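# Sort heavy parcels from cart into the desk letter tray

## Task

Three identical-looking parcels sit on the cart's top tier; one or two of them are heavy and the others much lighter, and the motor effort readings grow with the load in the gripper. Every heavy parcel must end up completely within the walls of the letter tray on the desk, and every light parcel must remain on the cart's top tier within its rim. Finish with the gripper released and the robot moved away, not tipped over or leaning; nothing may rely on the robot to stay in place.

## Robot and tools

ROBOT. A Hello Robot Stretch 4: an omni-wheel base, a lift on a vertical mast, one arm that telescopes forward, a three-joint wrist (yaw, pitch, roll) and a two-finger gripper. It stands about 1.6 m tall; the base edge is no more than 0.23 m from the base origin. Cameras: head_camera, head_left_camera, head_right_camera, wrist_camera.

FRAMES. Base frame: origin on the floor below the base centre, x forward, y left, z up. hand_pose is a point between the open fingertips, given in the base frame; its printed value may be somewhat off. With all wrist joints at 0 the hand axes line up with the base axes. The odometry frame is the base frame as it was when the scene began; base_odometry counts wheel rotation only, so slipping shows up as travel. Heading runs -3.142 to 3.142, positive to the left.

execute_actions. Argument "actions": a list holding one action, or empty to just get state and images. Argument "cameras": list of camera names, or "all"/null/omitted for all, [] for none; the "pictures" line gives the image order. An action holds "base", "joints" or both, plus optional "pace" and "contact_limits"; alternatively only {"end_of_arm": "enable_torque"}, which re-powers wrist or gripper motors that cut out. Motions in one action start together and may finish at different times.
- base: exactly one key, each a relative move from where the base last reported itself. translate_m (metres, forward +, -2 to 2), strafe_m (metres, left +, -2 to 2), rotate_rad (radians, counter-clockwise from above +, -3.2 to 3.2).
- joints: absolute targets by name. lift_m 0 to 1.2 m; arm_m 0 to 0.55 m extension; wrist_yaw_rad -1.134 to 4.276 (0 forward, + left, 3.14 stowed; above 3.4 the arm may block); wrist_pitch_rad -1.117 to 4.259 (0 level, 1.57 pointing down); wrist_roll_rad -1.117 to 4.259 (0 fingers level, + turns clockwise viewed from behind); gripper_m -0.038 to 0.141 m fingertip gap (negative means fingers press together). Targets outside range are clamped and flagged; other bad values or unknown keys reject the whole call with no motion.
- pace: "slow", "default", "fast", "max" (base up to 0.1/0.3/0.4/0.6 m/s and 1/2/3/4 rad/s). With the lift above 0.2 m, base speed is further capped, down to 0.3 m/s and 1 rad/s at 1.2 m.
- contact_limits: only arm_m, 0 (gentlest) to 0.75 (firmest), default 0.5.
A joint or the base omitted from an action may still be driving toward an earlier target without the status showing it. Each action lasts at most 15 s. If a result reports a stop, any later execute_actions, wait or finished_scene calls in the same reply are skipped.

wait: seconds 0 to 10; commands nothing and returns the same as an empty action list. zoom_image: camera plus region [x0, y0, x1, y1] in pixels from the top-left, at most 504 by 504, on that camera's most recent full image. finished_scene: scene number; ends the scene irreversibly and reports success.

RESULT LINES. base_status and joint_status: "done"; "off_target" (stopped short, may still push); "contact_stop_at_<key>" (hit something, holds there); "limit_stop_at_<name>" (built-in limit). on_its_own covers things not commanded; "held at" there is a target, not a position. After a contact stop the lift, arm or wheels go slack: the lift can sag under load, the base can roll. "limit_stop_at_tilt" means a lean over 6 degrees; lift, arm and wheels go slack until it eases. "limit_stop_at_own_body": a joint was about to hit the robot; moving away still works. Likely when pitch is below -0.2 and roll below -0.4 or above 4. "torque_fault": a wrist or gripper motor overloaded and went limp (e.g. gripper pushed into something, or over ~2 kg held level); send enable_torque. Slack parts hold again when next commanded.
lidar_m: 12 distances in metres from the base origin, 30-degree sectors, 1st straight ahead, counting counter-clockwise (4th left, 7th rear, 10th right); "-" is nothing seen or closer than 0.25 m. It spans from about 0.15 m up to robot height, may miss glass, thin legs and things behind. wrist_depth_mm: 7x7 grid of median depths, 100 to 2000 mm, row by row from top left; includes the robot's body. turned_by_wheels vs turned_by_imu differing by over ~0.1 rad means a collision or slip; heading error is roughly their difference. base_tilt in degrees, forward and right positive, with a fixed offset up to ~1.5 degrees.
motor_effort: percent of maximum per motor, positive toward larger joint values, bracketed number is the action's peak (noisy). Readings carry fixed biases and noise. A held load pulls wrist_pitch_rad effort further from 0 with the gripper level; compare it (and lift effort) between parcels to tell heavy from light. Wheel efforts wheel_0..2 are positive when pushing a right turn.

GRIPPING. Command gripper_m below the parcel width; the further below, the tighter, and the object is drawn toward the wrist by up to a third of that difference. Neither the reading nor "done" proves a grasp; a firm squeeze at targets of 0 or more shows in gripper effort. Stuck fingertips on a surface: raise the lift. To unfold at the start, send lift_m 0.4 with wrist_yaw_rad 0.

CAUTIONS. Do not drive or turn holding over 1 kg with arm_m above 0.2, especially fast. Avoid hard or high pushes and pulls. A tilt reading changed from the start may mean a wheel is on something. Place parcels gently, don't drop or slam them, don't knock objects off; loose objects may get nudged occasionally. The robot holds its last command while you think. Shorter robot motion time is better.

Each tool is called after ">>>" as name([rows], argument=value, ...), one row to a line, values as JSON.

## Session

>>> execute_actions(actions=[])

Scene clock: 0.00 s.
base_odometry: x=+0.000 y=+0.000 heading=+0.000 (m, m, rad; odometry frame)
turned_by_wheels: +0.000 (rad since the last result)
turned_by_imu: +0.000 (rad since the last result)
base_tilt: forward=+0.3 right=+0.7 (deg)
lidar_m: 1.96 1.61 1.68 1.89 1.80 1.92 1.84 1.36 1.35 1.52 1.46 1.56
base_status: not commanded
joint_positions: lift_m=+0.275 arm_m=-0.001 wrist_yaw_rad=+3.067 wrist_pitch_rad=-0.002 wrist_roll_rad=-0.003 gripper_m=+0.057
joint_status: not commanded
motor_effort: lift_m=+18 arm_m=+0 wrist_yaw_rad=-1 wrist_pitch_rad=-8 wrist_roll_rad=+2 gripper_m=-2 wheel_0=+0 wheel_1=+0 wheel_2=+0 (%)
hand_pose: x=-0.1109 y=+0.1088 z=+0.4542 quat_wxyz=(+0.037, +0.001, -0.001, +0.999) (m; base frame)
wrist_depth_mm: 140 191 - - - - - / - 143 - - - - - / - 142 - - - - - / 110 141 - - - - - / 137 1661 - - - - - / 1576 1708 216 1863 213 1708 1618 / 1281 1205 1060 149 1078 1098 1118
pictures: head_camera, head_left_camera, head_right_camera, wrist_camera
Images, in order (width x height): head_camera 420x560, head_left_camera 420x672, head_right_camera 420x672, wrist_camera 616x392.

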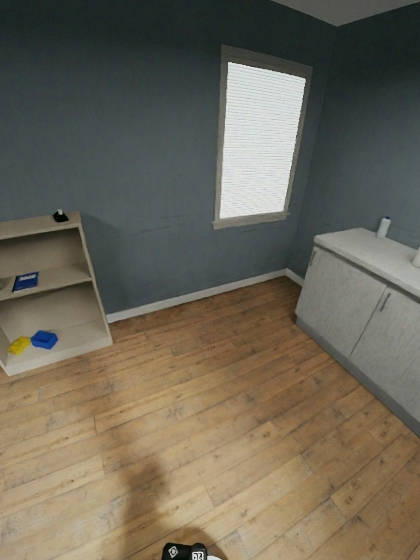

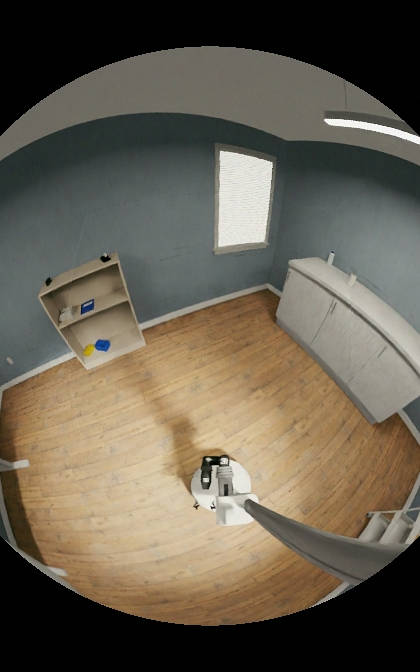

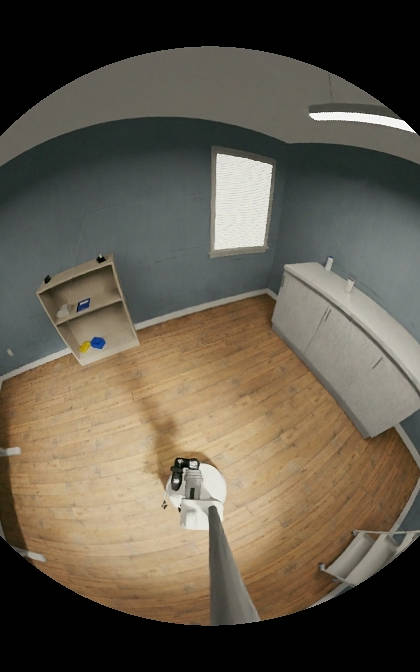

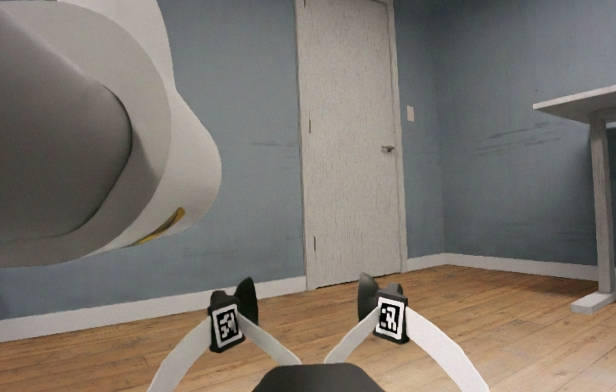

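Cart is behind right; desk on left.

>>> execute_actions([
  {"base":{"rotate_rad":-2.2},"joints":{"lift_m":0.9,"wrist_yaw_rad":0,"gripper_m":0.14},"pace":"fast"},
])

Scene clock: 2.90 s.
base_odometry: x=+0.000 y=+0.000 heading=-2.199 (m, m, rad; odometry frame)
turned_by_wheels: -2.199 (rad since the last result)
turned_by_imu: -2.187 (rad since the last result)
base_tilt: forward=+0.3 right=+0.7 (deg)
lidar_m: 1.38 1.58 1.47 1.51 2.03 1.61 1.67 1.93 1.82 1.88 1.88 1.80
base_status: done
joint_positions: lift_m=+0.900 arm_m=-0.001 wrist_yaw_rad=+0.000 wrist_pitch_rad=-0.003 wrist_roll_rad=-0.003 gripper_m=+0.140
joint_status: all done
motor_effort: lift_m=+22(24) arm_m=+0(1) wrist_yaw_rad=-3(9) wrist_pitch_rad=-8(8) wrist_roll_rad=+1(1) gripper_m=+3(2) wheel_0=+6(15) wheel_1=+3(15) wheel_2=+3(11) (%)
hand_pose: x=+0.4588 y=-0.0873 z=+1.0786 quat_wxyz=(+1.000, -0.001, -0.001, +0.000) (m; base frame)
wrist_depth_mm: - - 1921 1708 1576 1430 1308 / - - 1921 1708 1537 1397 1281 / - - 1921 1708 1576 1397 1308 / 1863 - 1921 1708 1537 1397 1281 / 1921 - 1921 1708 1499 1397 1308 / 1863 - 1808 1499 1499 1336 1308 / 1863 - 1863 148 1499 1397 1281
pictures: head_camera, head_left_camera, head_right_camera, wrist_camera
Images, in order (width x height): head_camera 420x560, head_left_camera 420x672, head_right_camera 420x672, wrist_camera 616x392.

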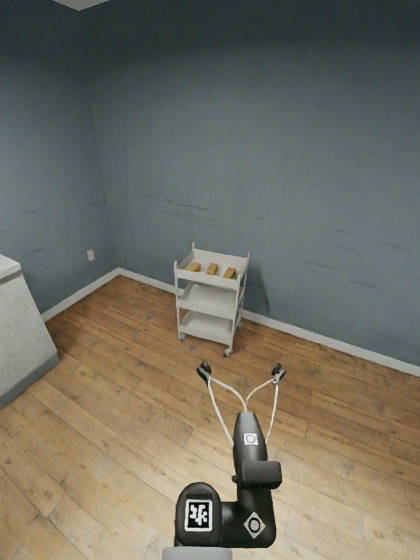

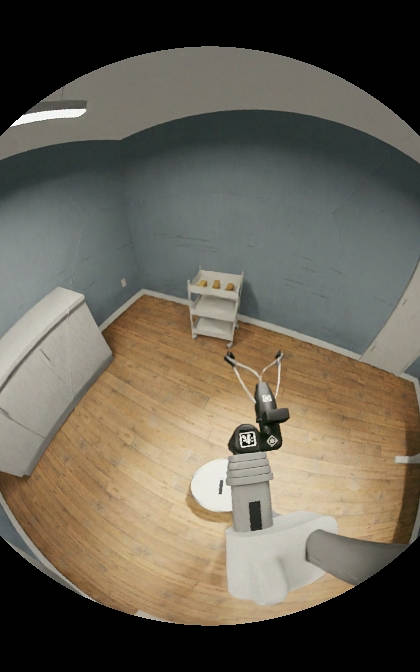

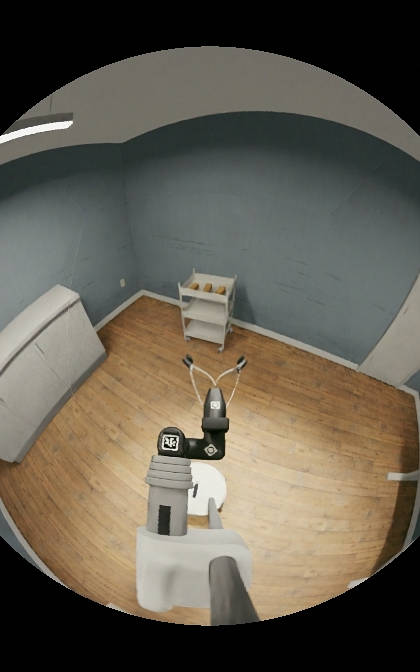

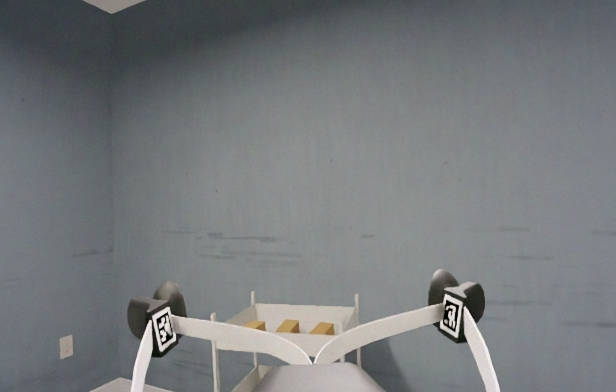

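>>> execute_actions([
  {"base":{"translate_m":0.85},"joints":{"lift_m":1.05,"wrist_pitch_rad":1.57},"pace":"fast"},
], cameras=[])

>>> execute_actions([
  {"base":{"rotate_rad":-0.38},"pace":"fast"},
], cameras=[])

>>> execute_actions([
  {"base":{"strafe_m":0.35},"joints":{"arm_m":0.2},"pace":"fast"},
], cameras=["head_camera","wrist_camera"])

Scene clock: 7.63 s.
base_odometry: x=-0.499 y=-0.688 heading=-2.198 (m, m, rad; odometry frame)
turned_by_wheels: +0.001 (rad since the last result)
turned_by_imu: +0.005 (rad since the last result)
base_tilt: forward=+0.4 right=+0.6 (deg)
lidar_m: 0.53 0.68 1.10 1.13 1.53 2.42 2.46 2.38 2.20 1.56 1.10 0.54
base_status: done
joint_positions: lift_m=+1.050 arm_m=-0.001 wrist_yaw_rad=+0.000 wrist_pitch_rad=+1.570 wrist_roll_rad=-0.003 gripper_m=+0.140
joint_status: all done
motor_effort: lift_m=+22(25) arm_m=+0(0) wrist_yaw_rad=-1(2) wrist_pitch_rad=-2(12) wrist_roll_rad=+2(2) gripper_m=+1(0) wheel_0=+5(11) wheel_1=+3(10) wheel_2=+0(14) (%)
hand_pose: x=+0.1705 y=-0.0874 z=+0.9394 quat_wxyz=(+0.707, -0.001, +0.707, +0.001) (m; base frame)
wrist_depth_mm: 1160 1138 768 768 1160 1160 1098 / 1138 1160 1138 1025 1182 1160 1182 / 1160 1138 1160 1138 1138 1160 1160 / 1138 1138 1138 1160 1160 1160 1182 / 1138 1098 946 946 1160 1160 1160 / 1118 1118 931 931 1160 1160 1160 / 1118 1118 1138 149 1138 1138 1138
pictures: none
No camera images: the call's "cameras" was empty. Leave "cameras" out to get every camera's image.

Scene clock: 8.93 s.
base_odometry: x=-0.499 y=-0.688 heading=-2.577 (m, m, rad; odometry frame)
turned_by_wheels: -0.379 (rad since the last result)
turned_by_imu: -0.377 (rad since the last result)
base_tilt: forward=+0.3 right=+0.7 (deg)
lidar_m: 0.54 0.55 1.63 1.12 1.20 1.75 2.42 2.55 2.23 2.19 1.37 1.06
base_status: done
joint_positions: lift_m=+1.050 arm_m=-0.001 wrist_yaw_rad=+0.000 wrist_pitch_rad=+1.570 wrist_roll_rad=-0.003 gripper_m=+0.140
joint_status: not commanded
motor_effort: lift_m=+22(22) arm_m=+0(1) wrist_yaw_rad=+0(1) wrist_pitch_rad=-2(2) wrist_roll_rad=+1(1) gripper_m=+0(1) wheel_0=+6(11) wheel_1=+4(11) wheel_2=+4(11) (%)
hand_pose: x=+0.1705 y=-0.0874 z=+0.9394 quat_wxyz=(+0.707, -0.001, +0.707, +0.001) (m; base frame)
wrist_depth_mm: 759 759 768 1160 1182 1160 1182 / 1138 1008 1025 1160 1160 1160 1182 / 1138 1160 1138 1160 1160 1160 1182 / 1098 1138 1138 1160 1160 1182 1160 / 1118 1118 931 946 1160 1160 1160 / 1098 1118 917 946 1160 1138 1160 / 1118 1098 1118 148 1138 1160 1182
pictures: none
No camera images: the call's "cameras" was empty. Leave "cameras" out to get every camera's image.

Scene clock: 11.27 s.
base_odometry: x=-0.312 y=-0.984 heading=-2.578 (m, m, rad; odometry frame)
turned_by_wheels: +0.000 (rad since the last result)
turned_by_imu: +0.001 (rad since the last result)
base_tilt: forward=+0.4 right=+0.6 (deg)
lidar_m: 0.52 1.15 1.38 0.76 0.82 1.22 2.48 2.51 2.60 2.55 1.40 0.54
base_status: done
joint_positions: lift_m=+1.050 arm_m=+0.199 wrist_yaw_rad=+0.000 wrist_pitch_rad=+1.570 wrist_roll_rad=-0.003 gripper_m=+0.140
joint_status: all done
motor_effort: lift_m=+22(22) arm_m=+7(8) wrist_yaw_rad=-2(1) wrist_pitch_rad=-2(3) wrist_roll_rad=+2(1) gripper_m=-2(1) wheel_0=-6(12) wheel_1=+2(10) wheel_2=+0(3) (%)
hand_pose: x=+0.3699 y=-0.0874 z=+0.9394 quat_wxyz=(+0.707, -0.001, +0.707, +0.001) (m; base frame)
wrist_depth_mm: 1138 1138 452 459 508 512 1182 / 1138 1160 480 500 504 508 1182 / 1138 1138 768 768 866 1160 1182 / 1138 1118 1160 1160 1160 1160 1160 / 1118 1138 1118 1138 1138 1160 1160 / 1118 1138 946 946 1138 1160 1160 / 1118 1138 917 149 1138 1160 1138
pictures: head_camera, wrist_camera
Images, in order (width x height): head_camera 420x560, wrist_camera 616x392.

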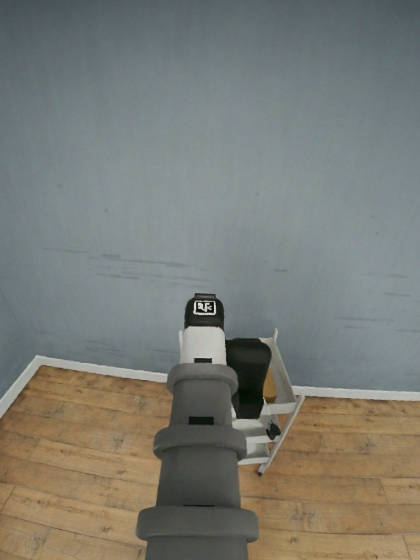

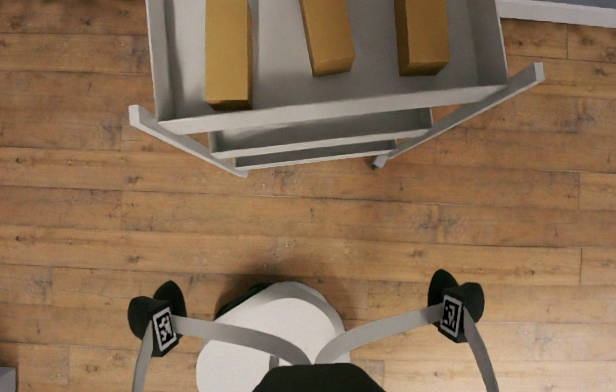

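>>> execute_actions([
  {"base":{"translate_m":0.2},"joints":{"arm_m":0.27,"lift_m":0.95,"gripper_m":0.11},"pace":"fast"},
], cameras=["wrist_camera"])

Scene clock: 13.70 s.
base_odometry: x=-0.481 y=-1.091 heading=-2.577 (m, m, rad; odometry frame)
turned_by_wheels: +0.001 (rad since the last result)
turned_by_imu: +0.002 (rad since the last result)
base_tilt: forward=+0.3 right=+0.7 (deg)
lidar_m: 0.31 0.31 1.39 0.96 0.80 1.16 2.69 2.76 2.62 2.54 0.49 0.34
base_status: done
joint_positions: lift_m=+0.950 arm_m=+0.269 wrist_yaw_rad=+0.000 wrist_pitch_rad=+1.570 wrist_roll_rad=-0.003 gripper_m=+0.110
joint_status: all done
motor_effort: lift_m=+14(20) arm_m=+6(8) wrist_yaw_rad=-2(1) wrist_pitch_rad=-1(3) wrist_roll_rad=+2(1) gripper_m=-2(0) wheel_0=+6(12) wheel_1=+3(8) wheel_2=-2(13) (%)
hand_pose: x=+0.4400 y=-0.0874 z=+0.8401 quat_wxyz=(+0.707, -0.001, +0.707, +0.001) (m; base frame)
wrist_depth_mm: 809 741 389 392 399 397 732 / 1042 402 402 404 407 410 904 / 1042 399 402 404 407 407 382 / 1025 399 399 399 402 355 389 / 1025 397 347 397 404 355 379 / 1025 384 345 399 215 377 377 / 1008 364 343 148 375 1042 1042
pictures: wrist_camera
Images, in order (width x height): wrist_camera 616x392.

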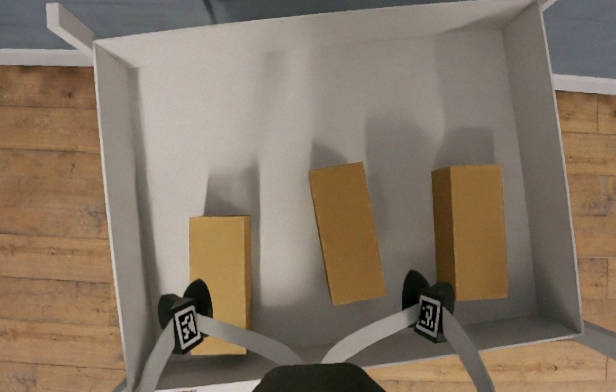

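>>> execute_actions([
  {"base":{"strafe_m":-0.037},"joints":{"arm_m":0.292,"lift_m":0.85,"gripper_m":0.09,"wrist_roll_rad":-0.18},"pace":"fast"},
], cameras=["wrist_camera"])

Scene clock: 15.53 s.
base_odometry: x=-0.501 y=-1.059 heading=-2.577 (m, m, rad; odometry frame)
turned_by_wheels: +0.000 (rad since the last result)
turned_by_imu: +0.001 (rad since the last result)
base_tilt: forward=+0.3 right=+0.7 (deg)
lidar_m: 0.32 0.33 1.39 0.94 0.82 1.24 2.70 2.76 2.58 2.50 1.15 0.35
base_status: done
joint_positions: lift_m=+0.850 arm_m=+0.291 wrist_yaw_rad=+0.000 wrist_pitch_rad=+1.570 wrist_roll_rad=-0.179 gripper_m=+0.090
joint_status: all done
motor_effort: lift_m=+14(14) arm_m=+6(8) wrist_yaw_rad=-2(1) wrist_pitch_rad=-3(2) wrist_roll_rad=+0(0) gripper_m=-2(2) wheel_0=+3(9) wheel_1=+1(14) wheel_2=+0(2) (%)
hand_pose: x=+0.4619 y=-0.0874 z=+0.7401 quat_wxyz=(+0.705, -0.063, +0.704, +0.063) (m; base frame)
wrist_depth_mm: 273 303 303 306 307 300 293 / 278 301 301 304 306 307 309 / 283 301 303 304 304 309 307 / 287 298 301 251 306 304 306 / 291 247 298 250 304 253 300 / 291 246 219 250 216 252 304 / 289 246 297 148 301 250 301
pictures: wrist_camera
Images, in order (width x height): wrist_camera 616x392.

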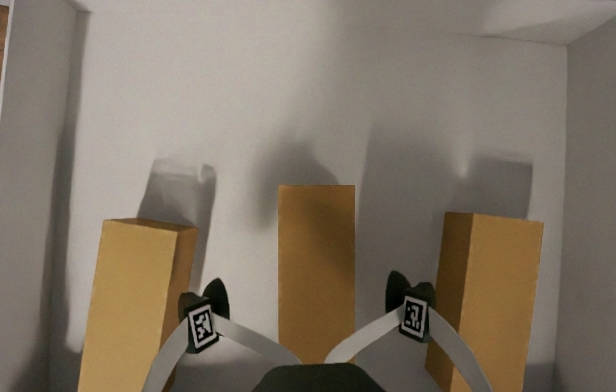

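>>> execute_actions([
  {"joints":{"lift_m":0.80}},
], cameras=["wrist_camera"])

>>> execute_actions([
  {"joints":{"gripper_m":0.005}},
], cameras=[])

>>> execute_actions([
  {"joints":{"lift_m":0.83}},
], cameras=["wrist_camera"])

Scene clock: 18.47 s.
base_odometry: x=-0.501 y=-1.059 heading=-2.577 (m, m, rad; odometry frame)
turned_by_wheels: +0.000 (rad since the last result)
turned_by_imu: +0.001 (rad since the last result)
base_tilt: forward=+0.3 right=+0.7 (deg)
lidar_m: 0.31 0.34 1.39 0.94 0.84 1.21 2.69 2.76 2.57 2.53 1.12 0.34
base_status: not commanded
joint_positions: lift_m=+0.800 arm_m=+0.291 wrist_yaw_rad=+0.000 wrist_pitch_rad=+1.570 wrist_roll_rad=-0.179 gripper_m=+0.090
joint_status: all done
motor_effort: lift_m=+13(14) arm_m=+7(7) wrist_yaw_rad=-1(1) wrist_pitch_rad=-2(2) wrist_roll_rad=+0(0) gripper_m=+0(1) wheel_0=+3(3) wheel_1=+1(1) wheel_2=+0(0) (%)
hand_pose: x=+0.4619 y=-0.0874 z=+0.6901 quat_wxyz=(+0.705, -0.063, +0.704, +0.063) (m; base frame)
wrist_depth_mm: 252 253 255 256 257 258 259 / 251 252 253 255 256 257 258 / 250 251 253 254 255 256 257 / 250 251 253 202 254 256 257 / 222 199 251 200 253 233 204 / 197 198 218 200 201 220 202 / 196 197 249 148 251 202 202
pictures: wrist_camera
Images, in order (width x height): wrist_camera 616x392.

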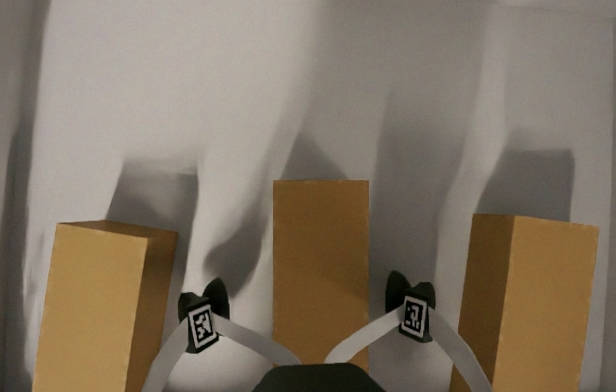

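Scene clock: 20.10 s.
base_odometry: x=-0.501 y=-1.059 heading=-2.577 (m, m, rad; odometry frame)
turned_by_wheels: +0.000 (rad since the last result)
turned_by_imu: +0.000 (rad since the last result)
base_tilt: forward=+0.4 right=+0.6 (deg)
lidar_m: 0.31 0.32 1.37 0.95 0.82 1.23 2.68 2.77 2.58 2.54 1.13 0.34
base_status: not commanded
joint_positions: lift_m=+0.800 arm_m=+0.291 wrist_yaw_rad=+0.000 wrist_pitch_rad=+1.570 wrist_roll_rad=-0.179 gripper_m=+0.006
joint_status: all done
motor_effort: lift_m=+13(13) arm_m=+7(7) wrist_yaw_rad=-1(1) wrist_pitch_rad=-2(2) wrist_roll_rad=+0(1) gripper_m=-23(24) wheel_0=+3(3) wheel_1=+1(1) wheel_2=+0(0) (%)
hand_pose: x=+0.4619 y=-0.0874 z=+0.6901 quat_wxyz=(+0.705, -0.063, +0.704, +0.063) (m; base frame)
wrist_depth_mm: 252 253 254 255 257 259 259 / 251 252 253 254 256 256 258 / 250 251 252 253 255 256 258 / 249 250 251 187 253 255 256 / 223 198 251 186 253 232 204 / 196 198 204 186 189 213 202 / 196 196 248 185 251 202 202
pictures: none
No camera images: the call's "cameras" was empty. Leave "cameras" out to get every camera's image.

Scene clock: 21.00 s.
base_odometry: x=-0.501 y=-1.059 heading=-2.577 (m, m, rad; odometry frame)
turned_by_wheels: +0.000 (rad since the last result)
turned_by_imu: +0.000 (rad since the last result)
base_tilt: forward=+0.4 right=+0.7 (deg)
lidar_m: 0.31 0.32 1.37 0.94 0.85 1.22 2.68 2.76 2.57 2.52 1.16 0.35
base_status: not commanded
joint_positions: lift_m=+0.830 arm_m=+0.291 wrist_yaw_rad=+0.000 wrist_pitch_rad=+1.570 wrist_roll_rad=-0.179 gripper_m=+0.006
joint_status: all done
motor_effort: lift_m=+23(25) arm_m=+7(7) wrist_yaw_rad=-1(1) wrist_pitch_rad=-2(2) wrist_roll_rad=+0(0) gripper_m=-25(25) wheel_0=+3(3) wheel_1=+0(1) wheel_2=+0(0) (%)
hand_pose: x=+0.4619 y=-0.0874 z=+0.7193 quat_wxyz=(+0.705, -0.063, +0.704, +0.063) (m; base frame)
wrist_depth_mm: 273 283 283 283 286 287 289 / 277 281 282 283 285 287 287 / 277 279 282 282 282 286 287 / 278 278 281 187 283 285 286 / 276 227 279 186 282 232 232 / 273 226 204 185 189 231 257 / 266 224 276 184 279 229 282
pictures: wrist_camera
Images, in order (width x height): wrist_camera 616x392.

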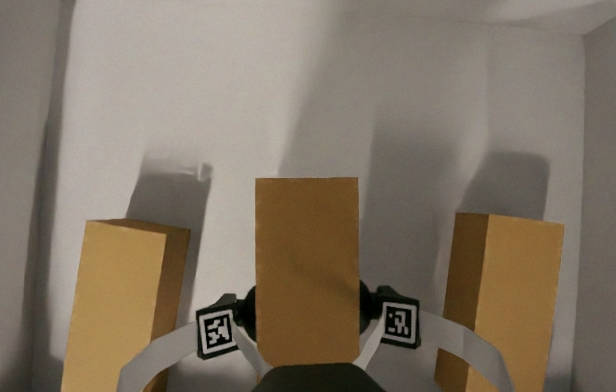

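>>> execute_actions([
  {"joints":{"lift_m":0.80,"gripper_m":0.09}},
], cameras=[])

>>> execute_actions([
  {"joints":{"lift_m":0.86},"pace":"fast"},
], cameras=[])

>>> execute_actions([
  {"base":{"strafe_m":0.116},"joints":{"arm_m":0.25,"wrist_roll_rad":0.0},"pace":"fast"},
], cameras=["wrist_camera"])

Scene clock: 23.17 s.
base_odometry: x=-0.501 y=-1.059 heading=-2.577 (m, m, rad; odometry frame)
turned_by_wheels: +0.000 (rad since the last result)
turned_by_imu: +0.001 (rad since the last result)
base_tilt: forward=+0.3 right=+0.7 (deg)
lidar_m: 0.32 0.33 1.38 0.97 0.85 1.21 2.69 2.74 2.57 2.53 1.15 0.34
base_status: not commanded
joint_positions: lift_m=+0.800 arm_m=+0.291 wrist_yaw_rad=+0.000 wrist_pitch_rad=+1.570 wrist_roll_rad=-0.179 gripper_m=+0.090
joint_status: all done
motor_effort: lift_m=+14(23) arm_m=+7(7) wrist_yaw_rad=-1(1) wrist_pitch_rad=-2(3) wrist_roll_rad=+0(1) gripper_m=-2(27) wheel_0=+3(3) wheel_1=+1(1) wheel_2=+0(0) (%)
hand_pose: x=+0.4619 y=-0.0874 z=+0.6901 quat_wxyz=(+0.705, -0.063, +0.704, +0.063) (m; base frame)
wrist_depth_mm: 252 253 255 256 256 258 259 / 251 252 254 254 256 257 258 / 250 252 252 254 254 256 257 / 250 250 252 201 254 256 256 / 223 198 250 200 253 232 203 / 197 198 219 200 216 220 202 / 196 197 249 148 251 201 202
pictures: none
No camera images: the call's "cameras" was empty. Leave "cameras" out to get every camera's image.

Scene clock: 24.13 s.
base_odometry: x=-0.501 y=-1.059 heading=-2.577 (m, m, rad; odometry frame)
turned_by_wheels: +0.000 (rad since the last result)
turned_by_imu: +0.000 (rad since the last result)
base_tilt: forward=+0.3 right=+0.7 (deg)
lidar_m: 0.31 0.32 1.37 0.97 0.85 1.22 2.71 2.77 2.58 2.52 1.15 0.35
base_status: not commanded
joint_positions: lift_m=+0.860 arm_m=+0.291 wrist_yaw_rad=+0.000 wrist_pitch_rad=+1.570 wrist_roll_rad=-0.179 gripper_m=+0.090
joint_status: all done
motor_effort: lift_m=+23(24) arm_m=+7(7) wrist_yaw_rad=-1(0) wrist_pitch_rad=-2(2) wrist_roll_rad=+0(0) gripper_m=-2(1) wheel_0=+3(3) wheel_1=+1(1) wheel_2=+0(0) (%)
hand_pose: x=+0.4619 y=-0.0874 z=+0.7494 quat_wxyz=(+0.705, -0.063, +0.704, +0.063) (m; base frame)
wrist_depth_mm: 278 310 314 314 306 300 293 / 278 310 314 314 315 317 319 / 282 310 310 312 314 317 317 / 287 309 310 260 314 315 315 / 291 257 309 259 310 262 309 / 293 256 218 258 216 262 310 / 296 255 306 148 310 259 306
pictures: none
No camera images: the call's "cameras" was empty. Leave "cameras" out to get every camera's image.

Scene clock: 25.50 s.
base_odometry: x=-0.439 y=-1.157 heading=-2.577 (m, m, rad; odometry frame)
turned_by_wheels: +0.000 (rad since the last result)
turned_by_imu: +0.001 (rad since the last result)
base_tilt: forward=+0.3 right=+0.7 (deg)
lidar_m: 0.28 0.95 1.30 0.90 0.73 1.06 2.70 2.72 2.71 2.55 0.49 0.32
base_status: done
joint_positions: lift_m=+0.860 arm_m=+0.251 wrist_yaw_rad=+0.000 wrist_pitch_rad=+1.570 wrist_roll_rad=-0.001 gripper_m=+0.090
joint_status: all done
motor_effort: lift_m=+23(22) arm_m=-6(8) wrist_yaw_rad=-1(1) wrist_pitch_rad=-2(3) wrist_roll_rad=+4(8) gripper_m=-4(2) wheel_0=-2(15) wheel_1=+0(12) wheel_2=+0(2) (%)
hand_pose: x=+0.4223 y=-0.0874 z=+0.7494 quat_wxyz=(+0.707, +0.000, +0.707, +0.000) (m; base frame)
wrist_depth_mm: 891 831 314 317 315 319 320 / 960 960 312 314 317 317 319 / 960 946 312 312 314 317 317 / 960 946 310 259 312 264 315 / 946 946 309 260 312 262 315 / 946 931 219 258 216 312 314 / 931 946 297 148 297 274 278
pictures: wrist_camera
Images, in order (width x height): wrist_camera 616x392.

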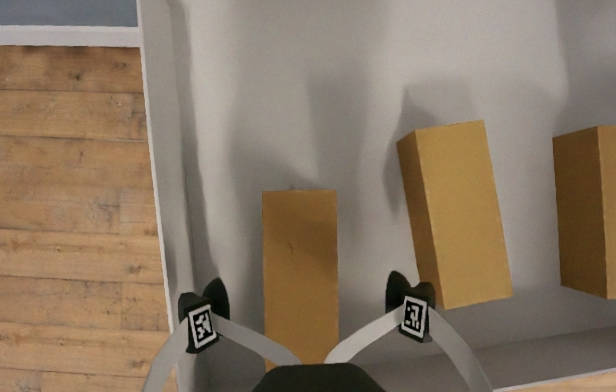

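>>> execute_actions([
  {"joints":{"lift_m":0.80},"pace":"fast"},
], cameras=[])

>>> execute_actions([
  {"joints":{"gripper_m":0.005}},
], cameras=[])

>>> execute_actions([
  {"joints":{"lift_m":0.83}},
], cameras=["wrist_camera"])

Scene clock: 26.87 s.
base_odometry: x=-0.439 y=-1.157 heading=-2.577 (m, m, rad; odometry frame)
turned_by_wheels: +0.000 (rad since the last result)
turned_by_imu: +0.000 (rad since the last result)
base_tilt: forward=+0.3 right=+0.7 (deg)
lidar_m: 0.32 0.94 1.29 0.91 0.73 1.04 2.72 2.75 2.71 2.56 0.48 0.34
base_status: not commanded
joint_positions: lift_m=+0.800 arm_m=+0.251 wrist_yaw_rad=+0.000 wrist_pitch_rad=+1.570 wrist_roll_rad=-0.001 gripper_m=+0.090
joint_status: all done
motor_effort: lift_m=+14(20) arm_m=-7(7) wrist_yaw_rad=-1(1) wrist_pitch_rad=-2(2) wrist_roll_rad=+4(3) gripper_m=+0(1) wheel_0=-2(2) wheel_1=+1(1) wheel_2=+0(0) (%)
hand_pose: x=+0.4223 y=-0.0874 z=+0.6901 quat_wxyz=(+0.707, +0.000, +0.707, +0.000) (m; base frame)
wrist_depth_mm: 878 249 254 257 257 257 258 / 904 241 254 255 256 257 258 / 891 231 252 254 255 204 258 / 891 240 252 202 255 204 231 / 891 230 250 200 253 203 204 / 891 236 210 200 215 202 204 / 878 213 248 148 251 253 254
pictures: none
No camera images: the call's "cameras" was empty. Leave "cameras" out to get every camera's image.

Scene clock: 28.50 s.
base_odometry: x=-0.439 y=-1.157 heading=-2.577 (m, m, rad; odometry frame)
turned_by_wheels: +0.000 (rad since the last result)
turned_by_imu: +0.000 (rad since the last result)
base_tilt: forward=+0.3 right=+0.7 (deg)
lidar_m: 0.31 0.93 1.30 0.92 0.74 1.04 2.69 2.74 2.72 2.56 0.50 0.34
base_status: not commanded
joint_positions: lift_m=+0.800 arm_m=+0.251 wrist_yaw_rad=+0.000 wrist_pitch_rad=+1.570 wrist_roll_rad=-0.001 gripper_m=+0.006
joint_status: all done
motor_effort: lift_m=+14(14) arm_m=-6(7) wrist_yaw_rad=-1(1) wrist_pitch_rad=-2(2) wrist_roll_rad=+4(4) gripper_m=-25(23) wheel_0=-2(2) wheel_1=+1(1) wheel_2=+0(0) (%)
hand_pose: x=+0.4223 y=-0.0874 z=+0.6901 quat_wxyz=(+0.707, +0.000, +0.707, +0.000) (m; base frame)
wrist_depth_mm: 878 248 254 256 256 257 258 / 891 240 253 255 256 257 258 / 891 231 252 253 255 204 257 / 891 239 251 187 254 204 230 / 891 230 250 187 252 203 204 / 891 236 205 186 190 202 203 / 878 206 248 185 251 252 253
pictures: none
No camera images: the call's "cameras" was empty. Leave "cameras" out to get every camera's image.

Scene clock: 29.40 s.
base_odometry: x=-0.439 y=-1.157 heading=-2.577 (m, m, rad; odometry frame)
turned_by_wheels: +0.000 (rad since the last result)
turned_by_imu: +0.000 (rad since the last result)
base_tilt: forward=+0.4 right=+0.7 (deg)
lidar_m: 0.30 0.95 1.30 0.91 0.73 1.03 2.69 2.75 2.71 2.55 0.50 0.35
base_status: not commanded
joint_positions: lift_m=+0.830 arm_m=+0.251 wrist_yaw_rad=+0.000 wrist_pitch_rad=+1.570 wrist_roll_rad=-0.001 gripper_m=+0.006
joint_status: all done
motor_effort: lift_m=+23(23) arm_m=-7(7) wrist_yaw_rad=-2(1) wrist_pitch_rad=-2(3) wrist_roll_rad=+4(4) gripper_m=-25(26) wheel_0=-2(2) wheel_1=+1(1) wheel_2=+0(0) (%)
hand_pose: x=+0.4223 y=-0.0874 z=+0.7193 quat_wxyz=(+0.707, +0.000, +0.707, +0.000) (m; base frame)
wrist_depth_mm: 891 282 283 285 286 289 290 / 931 282 283 283 286 287 289 / 917 278 282 283 283 234 287 / 917 917 281 188 282 233 287 / 904 917 278 186 282 232 286 / 917 917 204 186 189 231 283 / 931 904 266 185 276 257 277
pictures: wrist_camera
Images, in order (width x height): wrist_camera 616x392.

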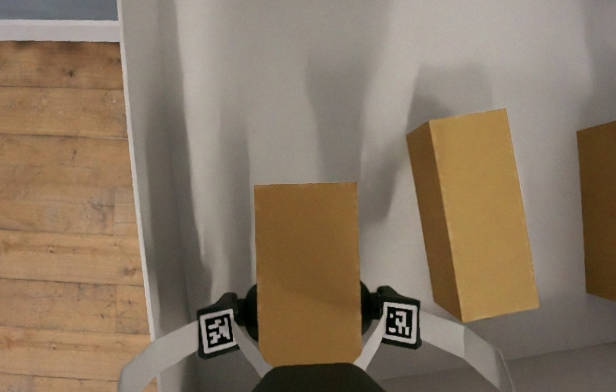

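>>> execute_actions([
  {"joints":{"lift_m":0.80,"gripper_m":0.09}},
], cameras=[])

>>> execute_actions([
  {"joints":{"lift_m":0.86},"pace":"fast"},
], cameras=[])

>>> execute_actions([
  {"base":{"strafe_m":-0.245},"joints":{"arm_m":0.293,"wrist_roll_rad":-0.04},"pace":"fast"},
], cameras=["wrist_camera"])

Scene clock: 31.40 s.
base_odometry: x=-0.439 y=-1.157 heading=-2.577 (m, m, rad; odometry frame)
turned_by_wheels: +0.000 (rad since the last result)
turned_by_imu: +0.001 (rad since the last result)
base_tilt: forward=+0.3 right=+0.7 (deg)
lidar_m: 0.30 0.94 1.29 0.93 0.73 1.04 2.71 2.74 2.69 2.57 0.49 0.34
base_status: not commanded
joint_positions: lift_m=+0.800 arm_m=+0.251 wrist_yaw_rad=+0.000 wrist_pitch_rad=+1.570 wrist_roll_rad=-0.001 gripper_m=+0.090
joint_status: all done
motor_effort: lift_m=+14(22) arm_m=-7(7) wrist_yaw_rad=-1(1) wrist_pitch_rad=-2(1) wrist_roll_rad=+3(3) gripper_m=-3(25) wheel_0=-2(2) wheel_1=+1(1) wheel_2=+0(0) (%)
hand_pose: x=+0.4223 y=-0.0874 z=+0.6901 quat_wxyz=(+0.707, +0.000, +0.707, +0.000) (m; base frame)
wrist_depth_mm: 878 248 254 256 257 258 260 / 904 240 253 255 256 257 258 / 891 231 252 254 255 204 258 / 891 239 251 202 255 204 230 / 891 230 251 200 253 203 204 / 878 237 220 200 216 202 203 / 891 213 249 148 252 253 254
pictures: none
No camera images: the call's "cameras" was empty. Leave "cameras" out to get every camera's image.

Scene clock: 32.37 s.
base_odometry: x=-0.439 y=-1.157 heading=-2.577 (m, m, rad; odometry frame)
turned_by_wheels: +0.000 (rad since the last result)
turned_by_imu: +0.000 (rad since the last result)
base_tilt: forward=+0.4 right=+0.7 (deg)
lidar_m: 0.31 0.93 1.29 0.93 0.74 1.04 2.68 2.73 2.70 2.54 0.49 0.33
base_status: not commanded
joint_positions: lift_m=+0.860 arm_m=+0.251 wrist_yaw_rad=+0.000 wrist_pitch_rad=+1.570 wrist_roll_rad=-0.001 gripper_m=+0.090
joint_status: all done
motor_effort: lift_m=+23(24) arm_m=-7(6) wrist_yaw_rad=-1(1) wrist_pitch_rad=-2(2) wrist_roll_rad=+4(4) gripper_m=-2(1) wheel_0=-2(2) wheel_1=+1(1) wheel_2=+0(0) (%)
hand_pose: x=+0.4223 y=-0.0874 z=+0.7494 quat_wxyz=(+0.707, +0.000, +0.707, +0.000) (m; base frame)
wrist_depth_mm: 891 831 314 315 319 319 322 / 960 946 312 315 315 317 319 / 946 960 310 314 314 317 319 / 946 960 309 260 312 263 315 / 931 931 309 259 312 263 314 / 931 946 218 258 216 312 315 / 931 931 297 148 297 272 277
pictures: none
No camera images: the call's "cameras" was empty. Leave "cameras" out to get every camera's image.

Scene clock: 34.23 s.
base_odometry: x=-0.570 y=-0.950 heading=-2.577 (m, m, rad; odometry frame)
turned_by_wheels: +0.000 (rad since the last result)
turned_by_imu: +0.001 (rad since the last result)
base_tilt: forward=+0.4 right=+0.7 (deg)
lidar_m: 0.32 0.34 1.37 0.99 0.97 1.43 2.66 2.76 2.43 2.43 1.15 0.37
base_status: done
joint_positions: lift_m=+0.860 arm_m=+0.292 wrist_yaw_rad=+0.000 wrist_pitch_rad=+1.570 wrist_roll_rad=-0.039 gripper_m=+0.090
joint_status: all done
motor_effort: lift_m=+22(23) arm_m=+7(6) wrist_yaw_rad=-2(1) wrist_pitch_rad=-2(2) wrist_roll_rad=+0(0) gripper_m=+0(0) wheel_0=+3(17) wheel_1=-1(14) wheel_2=+0(4) (%)
hand_pose: x=+0.4629 y=-0.0874 z=+0.7494 quat_wxyz=(+0.707, -0.014, +0.707, +0.014) (m; base frame)
wrist_depth_mm: 298 310 312 315 315 683 661 / 310 312 312 315 315 931 904 / 309 310 312 314 314 976 976 / 307 274 310 262 314 976 976 / 306 256 309 260 310 960 976 / 301 255 219 259 216 960 976 / 300 255 306 148 309 976 991
pictures: wrist_camera
Images, in order (width x height): wrist_camera 616x392.

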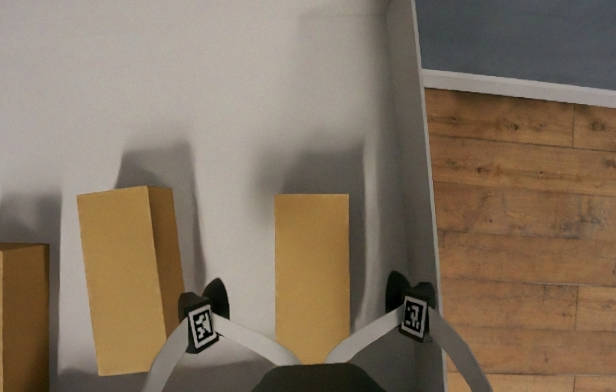

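>>> execute_actions([
  {"joints":{"lift_m":0.80,"gripper_m":0.078,"arm_m":0.285}},
], cameras=[])

>>> execute_actions([
  {"joints":{"gripper_m":0.0}},
], cameras=[])

>>> execute_actions([
  {"joints":{"lift_m":0.83}},
], cameras=["wrist_camera"])

Scene clock: 35.80 s.
base_odometry: x=-0.570 y=-0.950 heading=-2.577 (m, m, rad; odometry frame)
turned_by_wheels: +0.000 (rad since the last result)
turned_by_imu: +0.000 (rad since the last result)
base_tilt: forward=+0.4 right=+0.6 (deg)
lidar_m: 0.33 0.33 1.38 0.98 0.96 1.44 2.64 2.78 2.44 2.43 1.14 0.36
base_status: not commanded
joint_positions: lift_m=+0.800 arm_m=+0.286 wrist_yaw_rad=+0.000 wrist_pitch_rad=+1.570 wrist_roll_rad=-0.039 gripper_m=+0.078
joint_status: all done
motor_effort: lift_m=+13(21) arm_m=-7(7) wrist_yaw_rad=-2(1) wrist_pitch_rad=-2(2) wrist_roll_rad=+0(1) gripper_m=-2(1) wheel_0=+3(3) wheel_1=-1(1) wheel_2=+0(0) (%)
hand_pose: x=+0.4573 y=-0.0874 z=+0.6901 quat_wxyz=(+0.707, -0.014, +0.707, +0.014) (m; base frame)
wrist_depth_mm: 252 253 255 255 257 661 668 / 251 252 254 255 256 842 891 / 250 251 253 254 256 917 917 / 199 230 251 202 254 904 917 / 198 220 251 201 253 891 931 / 196 211 218 200 200 234 904 / 196 197 249 147 253 238 904
pictures: none
No camera images: the call's "cameras" was empty. Leave "cameras" out to get every camera's image.

Scene clock: 37.37 s.
base_odometry: x=-0.570 y=-0.950 heading=-2.577 (m, m, rad; odometry frame)
turned_by_wheels: +0.000 (rad since the last result)
turned_by_imu: +0.000 (rad since the last result)
base_tilt: forward=+0.4 right=+0.7 (deg)
lidar_m: 0.32 0.33 1.38 0.99 0.97 1.45 2.66 2.78 2.44 2.43 1.15 0.34
base_status: not commanded
joint_positions: lift_m=+0.800 arm_m=+0.286 wrist_yaw_rad=+0.000 wrist_pitch_rad=+1.570 wrist_roll_rad=-0.039 gripper_m=+0.001
joint_status: all done
motor_effort: lift_m=+15(15) arm_m=-7(7) wrist_yaw_rad=-1(1) wrist_pitch_rad=-2(2) wrist_roll_rad=+0(0) gripper_m=-28(29) wheel_0=+3(3) wheel_1=-1(1) wheel_2=+0(0) (%)
hand_pose: x=+0.4574 y=-0.0874 z=+0.6900 quat_wxyz=(+0.707, -0.014, +0.707, +0.014) (m; base frame)
wrist_depth_mm: 251 252 253 254 255 668 668 / 249 251 253 253 255 854 878 / 249 251 251 253 254 917 917 / 198 230 251 186 253 904 917 / 196 220 250 186 253 917 917 / 196 211 200 185 186 231 904 / 195 196 247 185 250 200 904
pictures: none
No camera images: the call's "cameras" was empty. Leave "cameras" out to get every camera's image.

Scene clock: 38.27 s.
base_odometry: x=-0.570 y=-0.950 heading=-2.577 (m, m, rad; odometry frame)
turned_by_wheels: +0.000 (rad since the last result)
turned_by_imu: +0.000 (rad since the last result)
base_tilt: forward=+0.3 right=+0.7 (deg)
lidar_m: 0.32 0.35 1.38 1.00 0.96 1.45 2.66 2.80 2.46 2.43 1.12 0.36
base_status: not commanded
joint_positions: lift_m=+0.829 arm_m=+0.286 wrist_yaw_rad=+0.000 wrist_pitch_rad=+1.570 wrist_roll_rad=-0.039 gripper_m=+0.001
joint_status: all done
motor_effort: lift_m=+24(25) arm_m=-7(7) wrist_yaw_rad=-2(2) wrist_pitch_rad=-2(2) wrist_roll_rad=+1(0) gripper_m=-28(26) wheel_0=+3(3) wheel_1=-1(1) wheel_2=+0(0) (%)
hand_pose: x=+0.4573 y=-0.0874 z=+0.7192 quat_wxyz=(+0.707, -0.014, +0.707, +0.014) (m; base frame)
wrist_depth_mm: 279 281 282 283 285 699 676 / 279 279 282 282 283 931 878 / 278 279 281 282 283 946 960 / 276 247 278 187 282 946 946 / 270 226 279 186 282 946 931 / 272 226 200 185 185 931 931 / 273 224 277 183 278 220 931
pictures: wrist_camera
Images, in order (width x height): wrist_camera 616x392.

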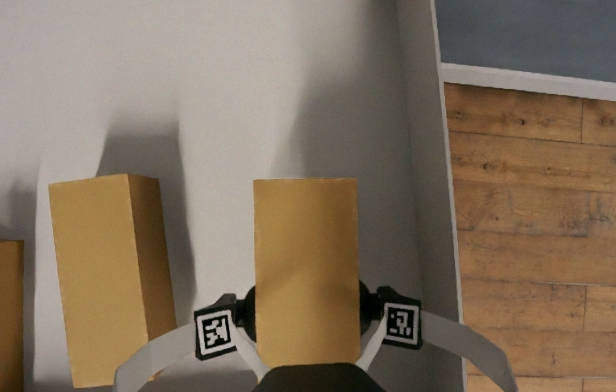

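>>> execute_actions([
  {"joints":{"lift_m":1.0},"pace":"fast"},
], cameras=[])

>>> execute_actions([
  {"base":{"rotate_rad":-1.6},"joints":{"lift_m":1.1,"arm_m":0.0,"wrist_pitch_rad":0,"wrist_roll_rad":0}},
])

Scene clock: 40.37 s.
base_odometry: x=-0.570 y=-0.950 heading=-2.577 (m, m, rad; odometry frame)
turned_by_wheels: +0.000 (rad since the last result)
turned_by_imu: +0.001 (rad since the last result)
base_tilt: forward=+0.3 right=+0.7 (deg)
lidar_m: 0.32 0.34 1.38 0.98 0.97 1.45 2.67 2.77 2.46 2.42 1.13 0.37
base_status: not commanded
joint_positions: lift_m=+1.000 arm_m=+0.286 wrist_yaw_rad=+0.000 wrist_pitch_rad=+1.570 wrist_roll_rad=-0.039 gripper_m=+0.001
joint_status: all done
motor_effort: lift_m=+24(26) arm_m=-7(7) wrist_yaw_rad=-1(1) wrist_pitch_rad=-2(2) wrist_roll_rad=+0(0) gripper_m=-29(28) wheel_0=+3(3) wheel_1=-1(1) wheel_2=+0(0) (%)
hand_pose: x=+0.4573 y=-0.0874 z=+0.8893 quat_wxyz=(+0.707, -0.014, +0.707, +0.014) (m; base frame)
wrist_depth_mm: 854 809 741 707 683 699 676 / 442 449 452 455 946 976 904 / 442 445 449 452 1118 1118 1118 / 442 445 445 187 1098 1118 1118 / 418 430 394 186 1098 1098 1098 / 399 433 200 185 186 1098 1118 / 402 397 379 183 382 1098 1098
pictures: none
No camera images: the call's "cameras" was empty. Leave "cameras" out to get every camera's image.

Scene clock: 42.63 s.
base_odometry: x=-0.570 y=-0.950 heading=+2.107 (m, m, rad; odometry frame)
turned_by_wheels: -1.599 (rad since the last result)
turned_by_imu: -1.591 (rad since the last result)
base_tilt: forward=+0.4 right=+0.7 (deg)
lidar_m: 0.38 1.17 0.36 0.32 0.34 1.32 1.11 0.95 1.37 2.64 2.71 2.46
base_status: done
joint_positions: lift_m=+1.100 arm_m=+0.001 wrist_yaw_rad=+0.000 wrist_pitch_rad=+0.006 wrist_roll_rad=+0.000 gripper_m=+0.001
joint_status: all done
motor_effort: lift_m=+24(25) arm_m=-7(9) wrist_yaw_rad=+0(3) wrist_pitch_rad=-21(24) wrist_roll_rad=+3(2) gripper_m=-26(23) wheel_0=+5(10) wheel_1=+4(8) wheel_2=+4(8) (%)
hand_pose: x=+0.4606 y=-0.0875 z=+1.2759 quat_wxyz=(+1.000, +0.000, +0.003, +0.000) (m; base frame)
wrist_depth_mm: 1281 1921 - - - - - / 1281 1863 - - - - - / 1281 1863 - - - - - / 1281 1808 - 186 - - - / 1255 1756 - 185 - - - / 1255 1808 200 185 186 - - / 1229 1464 - 184 - - -
pictures: head_camera, head_left_camera, head_right_camera, wrist_camera
Images, in order (width x height): head_camera 420x560, head_left_camera 420x672, head_right_camera 420x672, wrist_camera 616x392.

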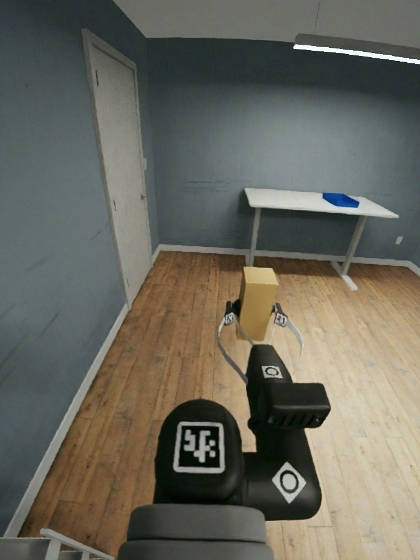

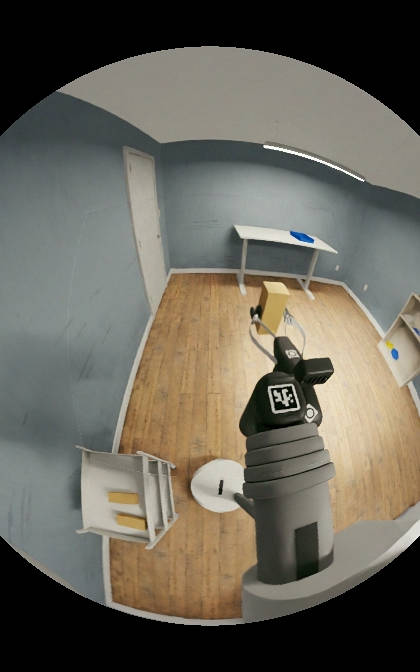

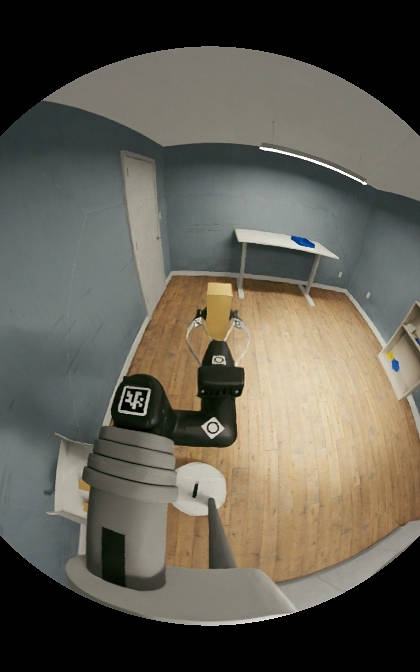

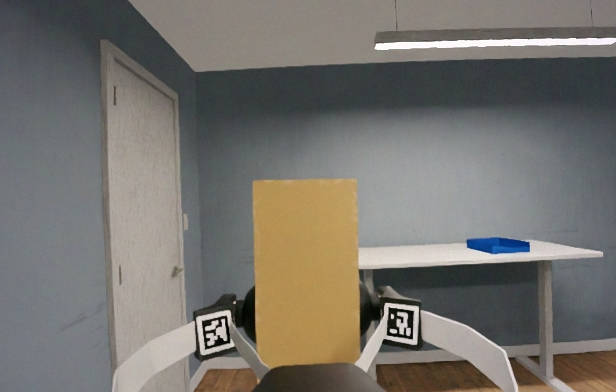

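>>> execute_actions([
  {"base":{"rotate_rad":-0.43},"joints":{"lift_m":0.9},"pace":"fast"},
], cameras=[])

>>> execute_actions([
  {"base":{"translate_m":2.0},"joints":{"lift_m":1.2,"wrist_pitch_rad":1.0},"pace":"fast"},
])

Scene clock: 45.03 s.
base_odometry: x=-0.570 y=-0.950 heading=+1.679 (m, m, rad; odometry frame)
turned_by_wheels: -0.429 (rad since the last result)
turned_by_imu: -0.426 (rad since the last result)
base_tilt: forward=+0.3 right=+0.7 (deg)
lidar_m: 0.40 2.14 1.09 0.34 0.33 0.37 1.47 0.94 0.98 1.55 2.65 2.79
base_status: done
joint_positions: lift_m=+0.900 arm_m=+0.001 wrist_yaw_rad=+0.000 wrist_pitch_rad=+0.006 wrist_roll_rad=+0.000 gripper_m=+0.001
joint_status: all done
motor_effort: lift_m=+16(21) arm_m=-7(7) wrist_yaw_rad=-1(3) wrist_pitch_rad=-21(22) wrist_roll_rad=+4(3) gripper_m=-30(24) wheel_0=+7(8) wheel_1=+4(8) wheel_2=+4(9) (%)
hand_pose: x=+0.4606 y=-0.0875 z=+1.0766 quat_wxyz=(+1.000, +0.000, +0.003, +0.000) (m; base frame)
wrist_depth_mm: - - - - - - - / - - - - - - - / - - - - - - - / - - - 186 - - - / - - - 185 - - - / - - 201 185 186 - - / - - - 184 - - -
pictures: none
No camera images: the call's "cameras" was empty. Leave "cameras" out to get every camera's image.

Scene clock: 51.63 s.
base_odometry: x=-0.786 y=+1.038 heading=+1.679 (m, m, rad; odometry frame)
turned_by_wheels: +0.001 (rad since the last result)
turned_by_imu: +0.009 (rad since the last result)
base_tilt: forward=+0.4 right=+0.7 (deg)
lidar_m: 0.54 0.53 0.58 1.59 1.56 1.76 2.03 2.76 2.68 1.86 2.12 0.70
base_status: done
joint_positions: lift_m=+1.200 arm_m=+0.001 wrist_yaw_rad=+0.000 wrist_pitch_rad=+1.004 wrist_roll_rad=+0.000 gripper_m=+0.001
joint_status: all done
motor_effort: lift_m=+24(27) arm_m=-7(7) wrist_yaw_rad=-1(0) wrist_pitch_rad=-12(18) wrist_roll_rad=+4(3) gripper_m=-28(26) wheel_0=+6(11) wheel_1=+1(11) wheel_2=+1(12) (%)
hand_pose: x=+0.3271 y=-0.0874 z=+1.1344 quat_wxyz=(+0.877, +0.000, +0.481, +0.000) (m; base frame)
wrist_depth_mm: 699 707 699 676 676 691 699 / 615 615 609 603 609 1921 1863 / 544 539 539 569 1708 1808 1808 / 484 504 1576 187 1537 1576 1576 / 1118 1397 1464 186 1464 1430 1464 / 1308 1281 200 185 186 1308 1336 / 1229 1182 1205 183 1205 1182 1205
pictures: head_camera, head_left_camera, head_right_camera, wrist_camera
Images, in order (width x height): head_camera 420x560, head_left_camera 420x672, head_right_camera 420x672, wrist_camera 616x392.

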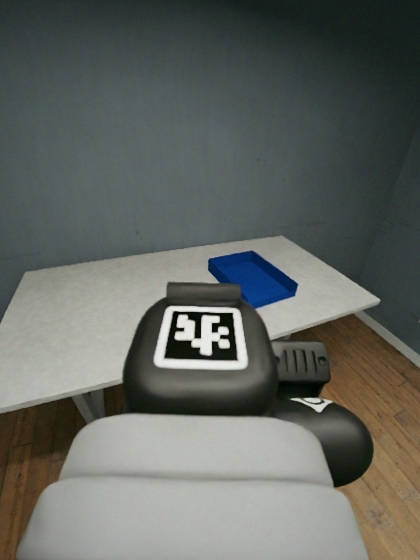

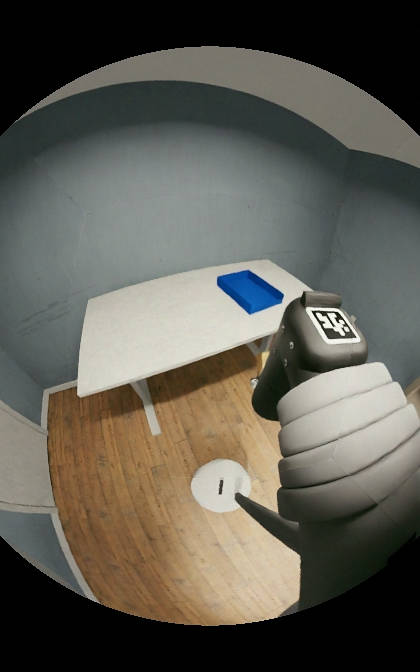

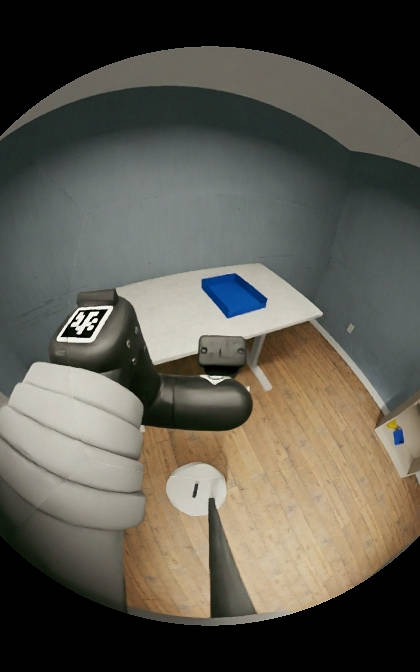

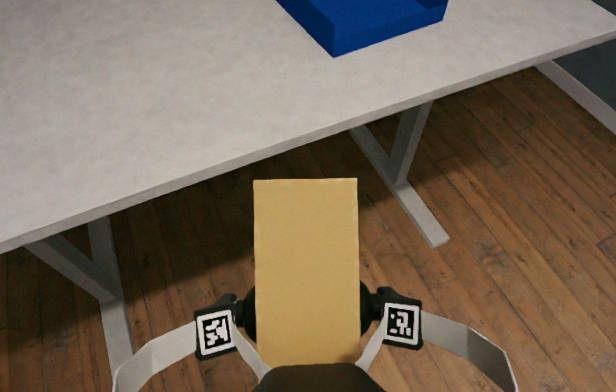

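>>> execute_actions([
  {"base":{"translate_m":0.32},"joints":{"arm_m":0.48,"wrist_pitch_rad":1.57},"pace":"default"},
], cameras=["wrist_camera","head_right_camera"])

Scene clock: 54.87 s.
base_odometry: x=-0.821 y=+1.356 heading=+1.680 (m, m, rad; odometry frame)
turned_by_wheels: +0.001 (rad since the last result)
turned_by_imu: +0.002 (rad since the last result)
base_tilt: forward=+0.4 right=+0.7 (deg)
lidar_m: 0.25 0.25 0.26 0.41 1.68 1.87 2.34 3.05 2.13 1.86 0.64 0.31
base_status: done
joint_positions: lift_m=+1.200 arm_m=+0.479 wrist_yaw_rad=+0.000 wrist_pitch_rad=+1.570 wrist_roll_rad=+0.000 gripper_m=+0.001
joint_status: all done
motor_effort: lift_m=+24(24) arm_m=+7(8) wrist_yaw_rad=-2(0) wrist_pitch_rad=-2(12) wrist_roll_rad=+3(3) gripper_m=-28(28) wheel_0=+6(13) wheel_1=+4(9) wheel_2=-3(11) (%)
hand_pose: x=+0.6500 y=-0.0874 z=+1.0892 quat_wxyz=(+0.707, +0.000, +0.707, +0.000) (m; base frame)
wrist_depth_mm: 362 362 364 366 364 353 373 / 359 359 362 362 364 364 370 / 357 359 359 359 364 364 336 / 357 359 359 187 362 362 359 / 357 357 359 186 359 362 362 / 353 357 200 185 185 362 362 / 353 353 353 184 359 340 364
pictures: head_right_camera, wrist_camera
Images, in order (width x height): head_right_camera 420x672, wrist_camera 616x392.

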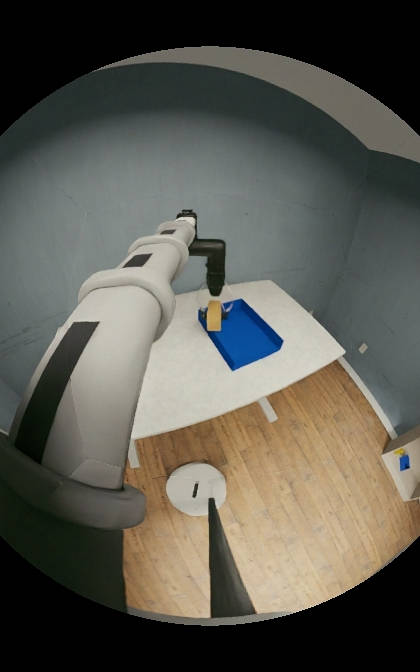

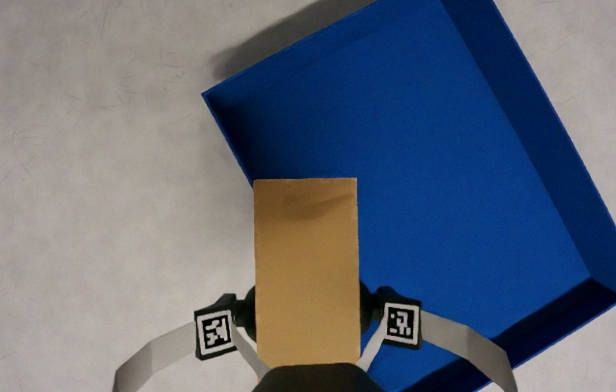

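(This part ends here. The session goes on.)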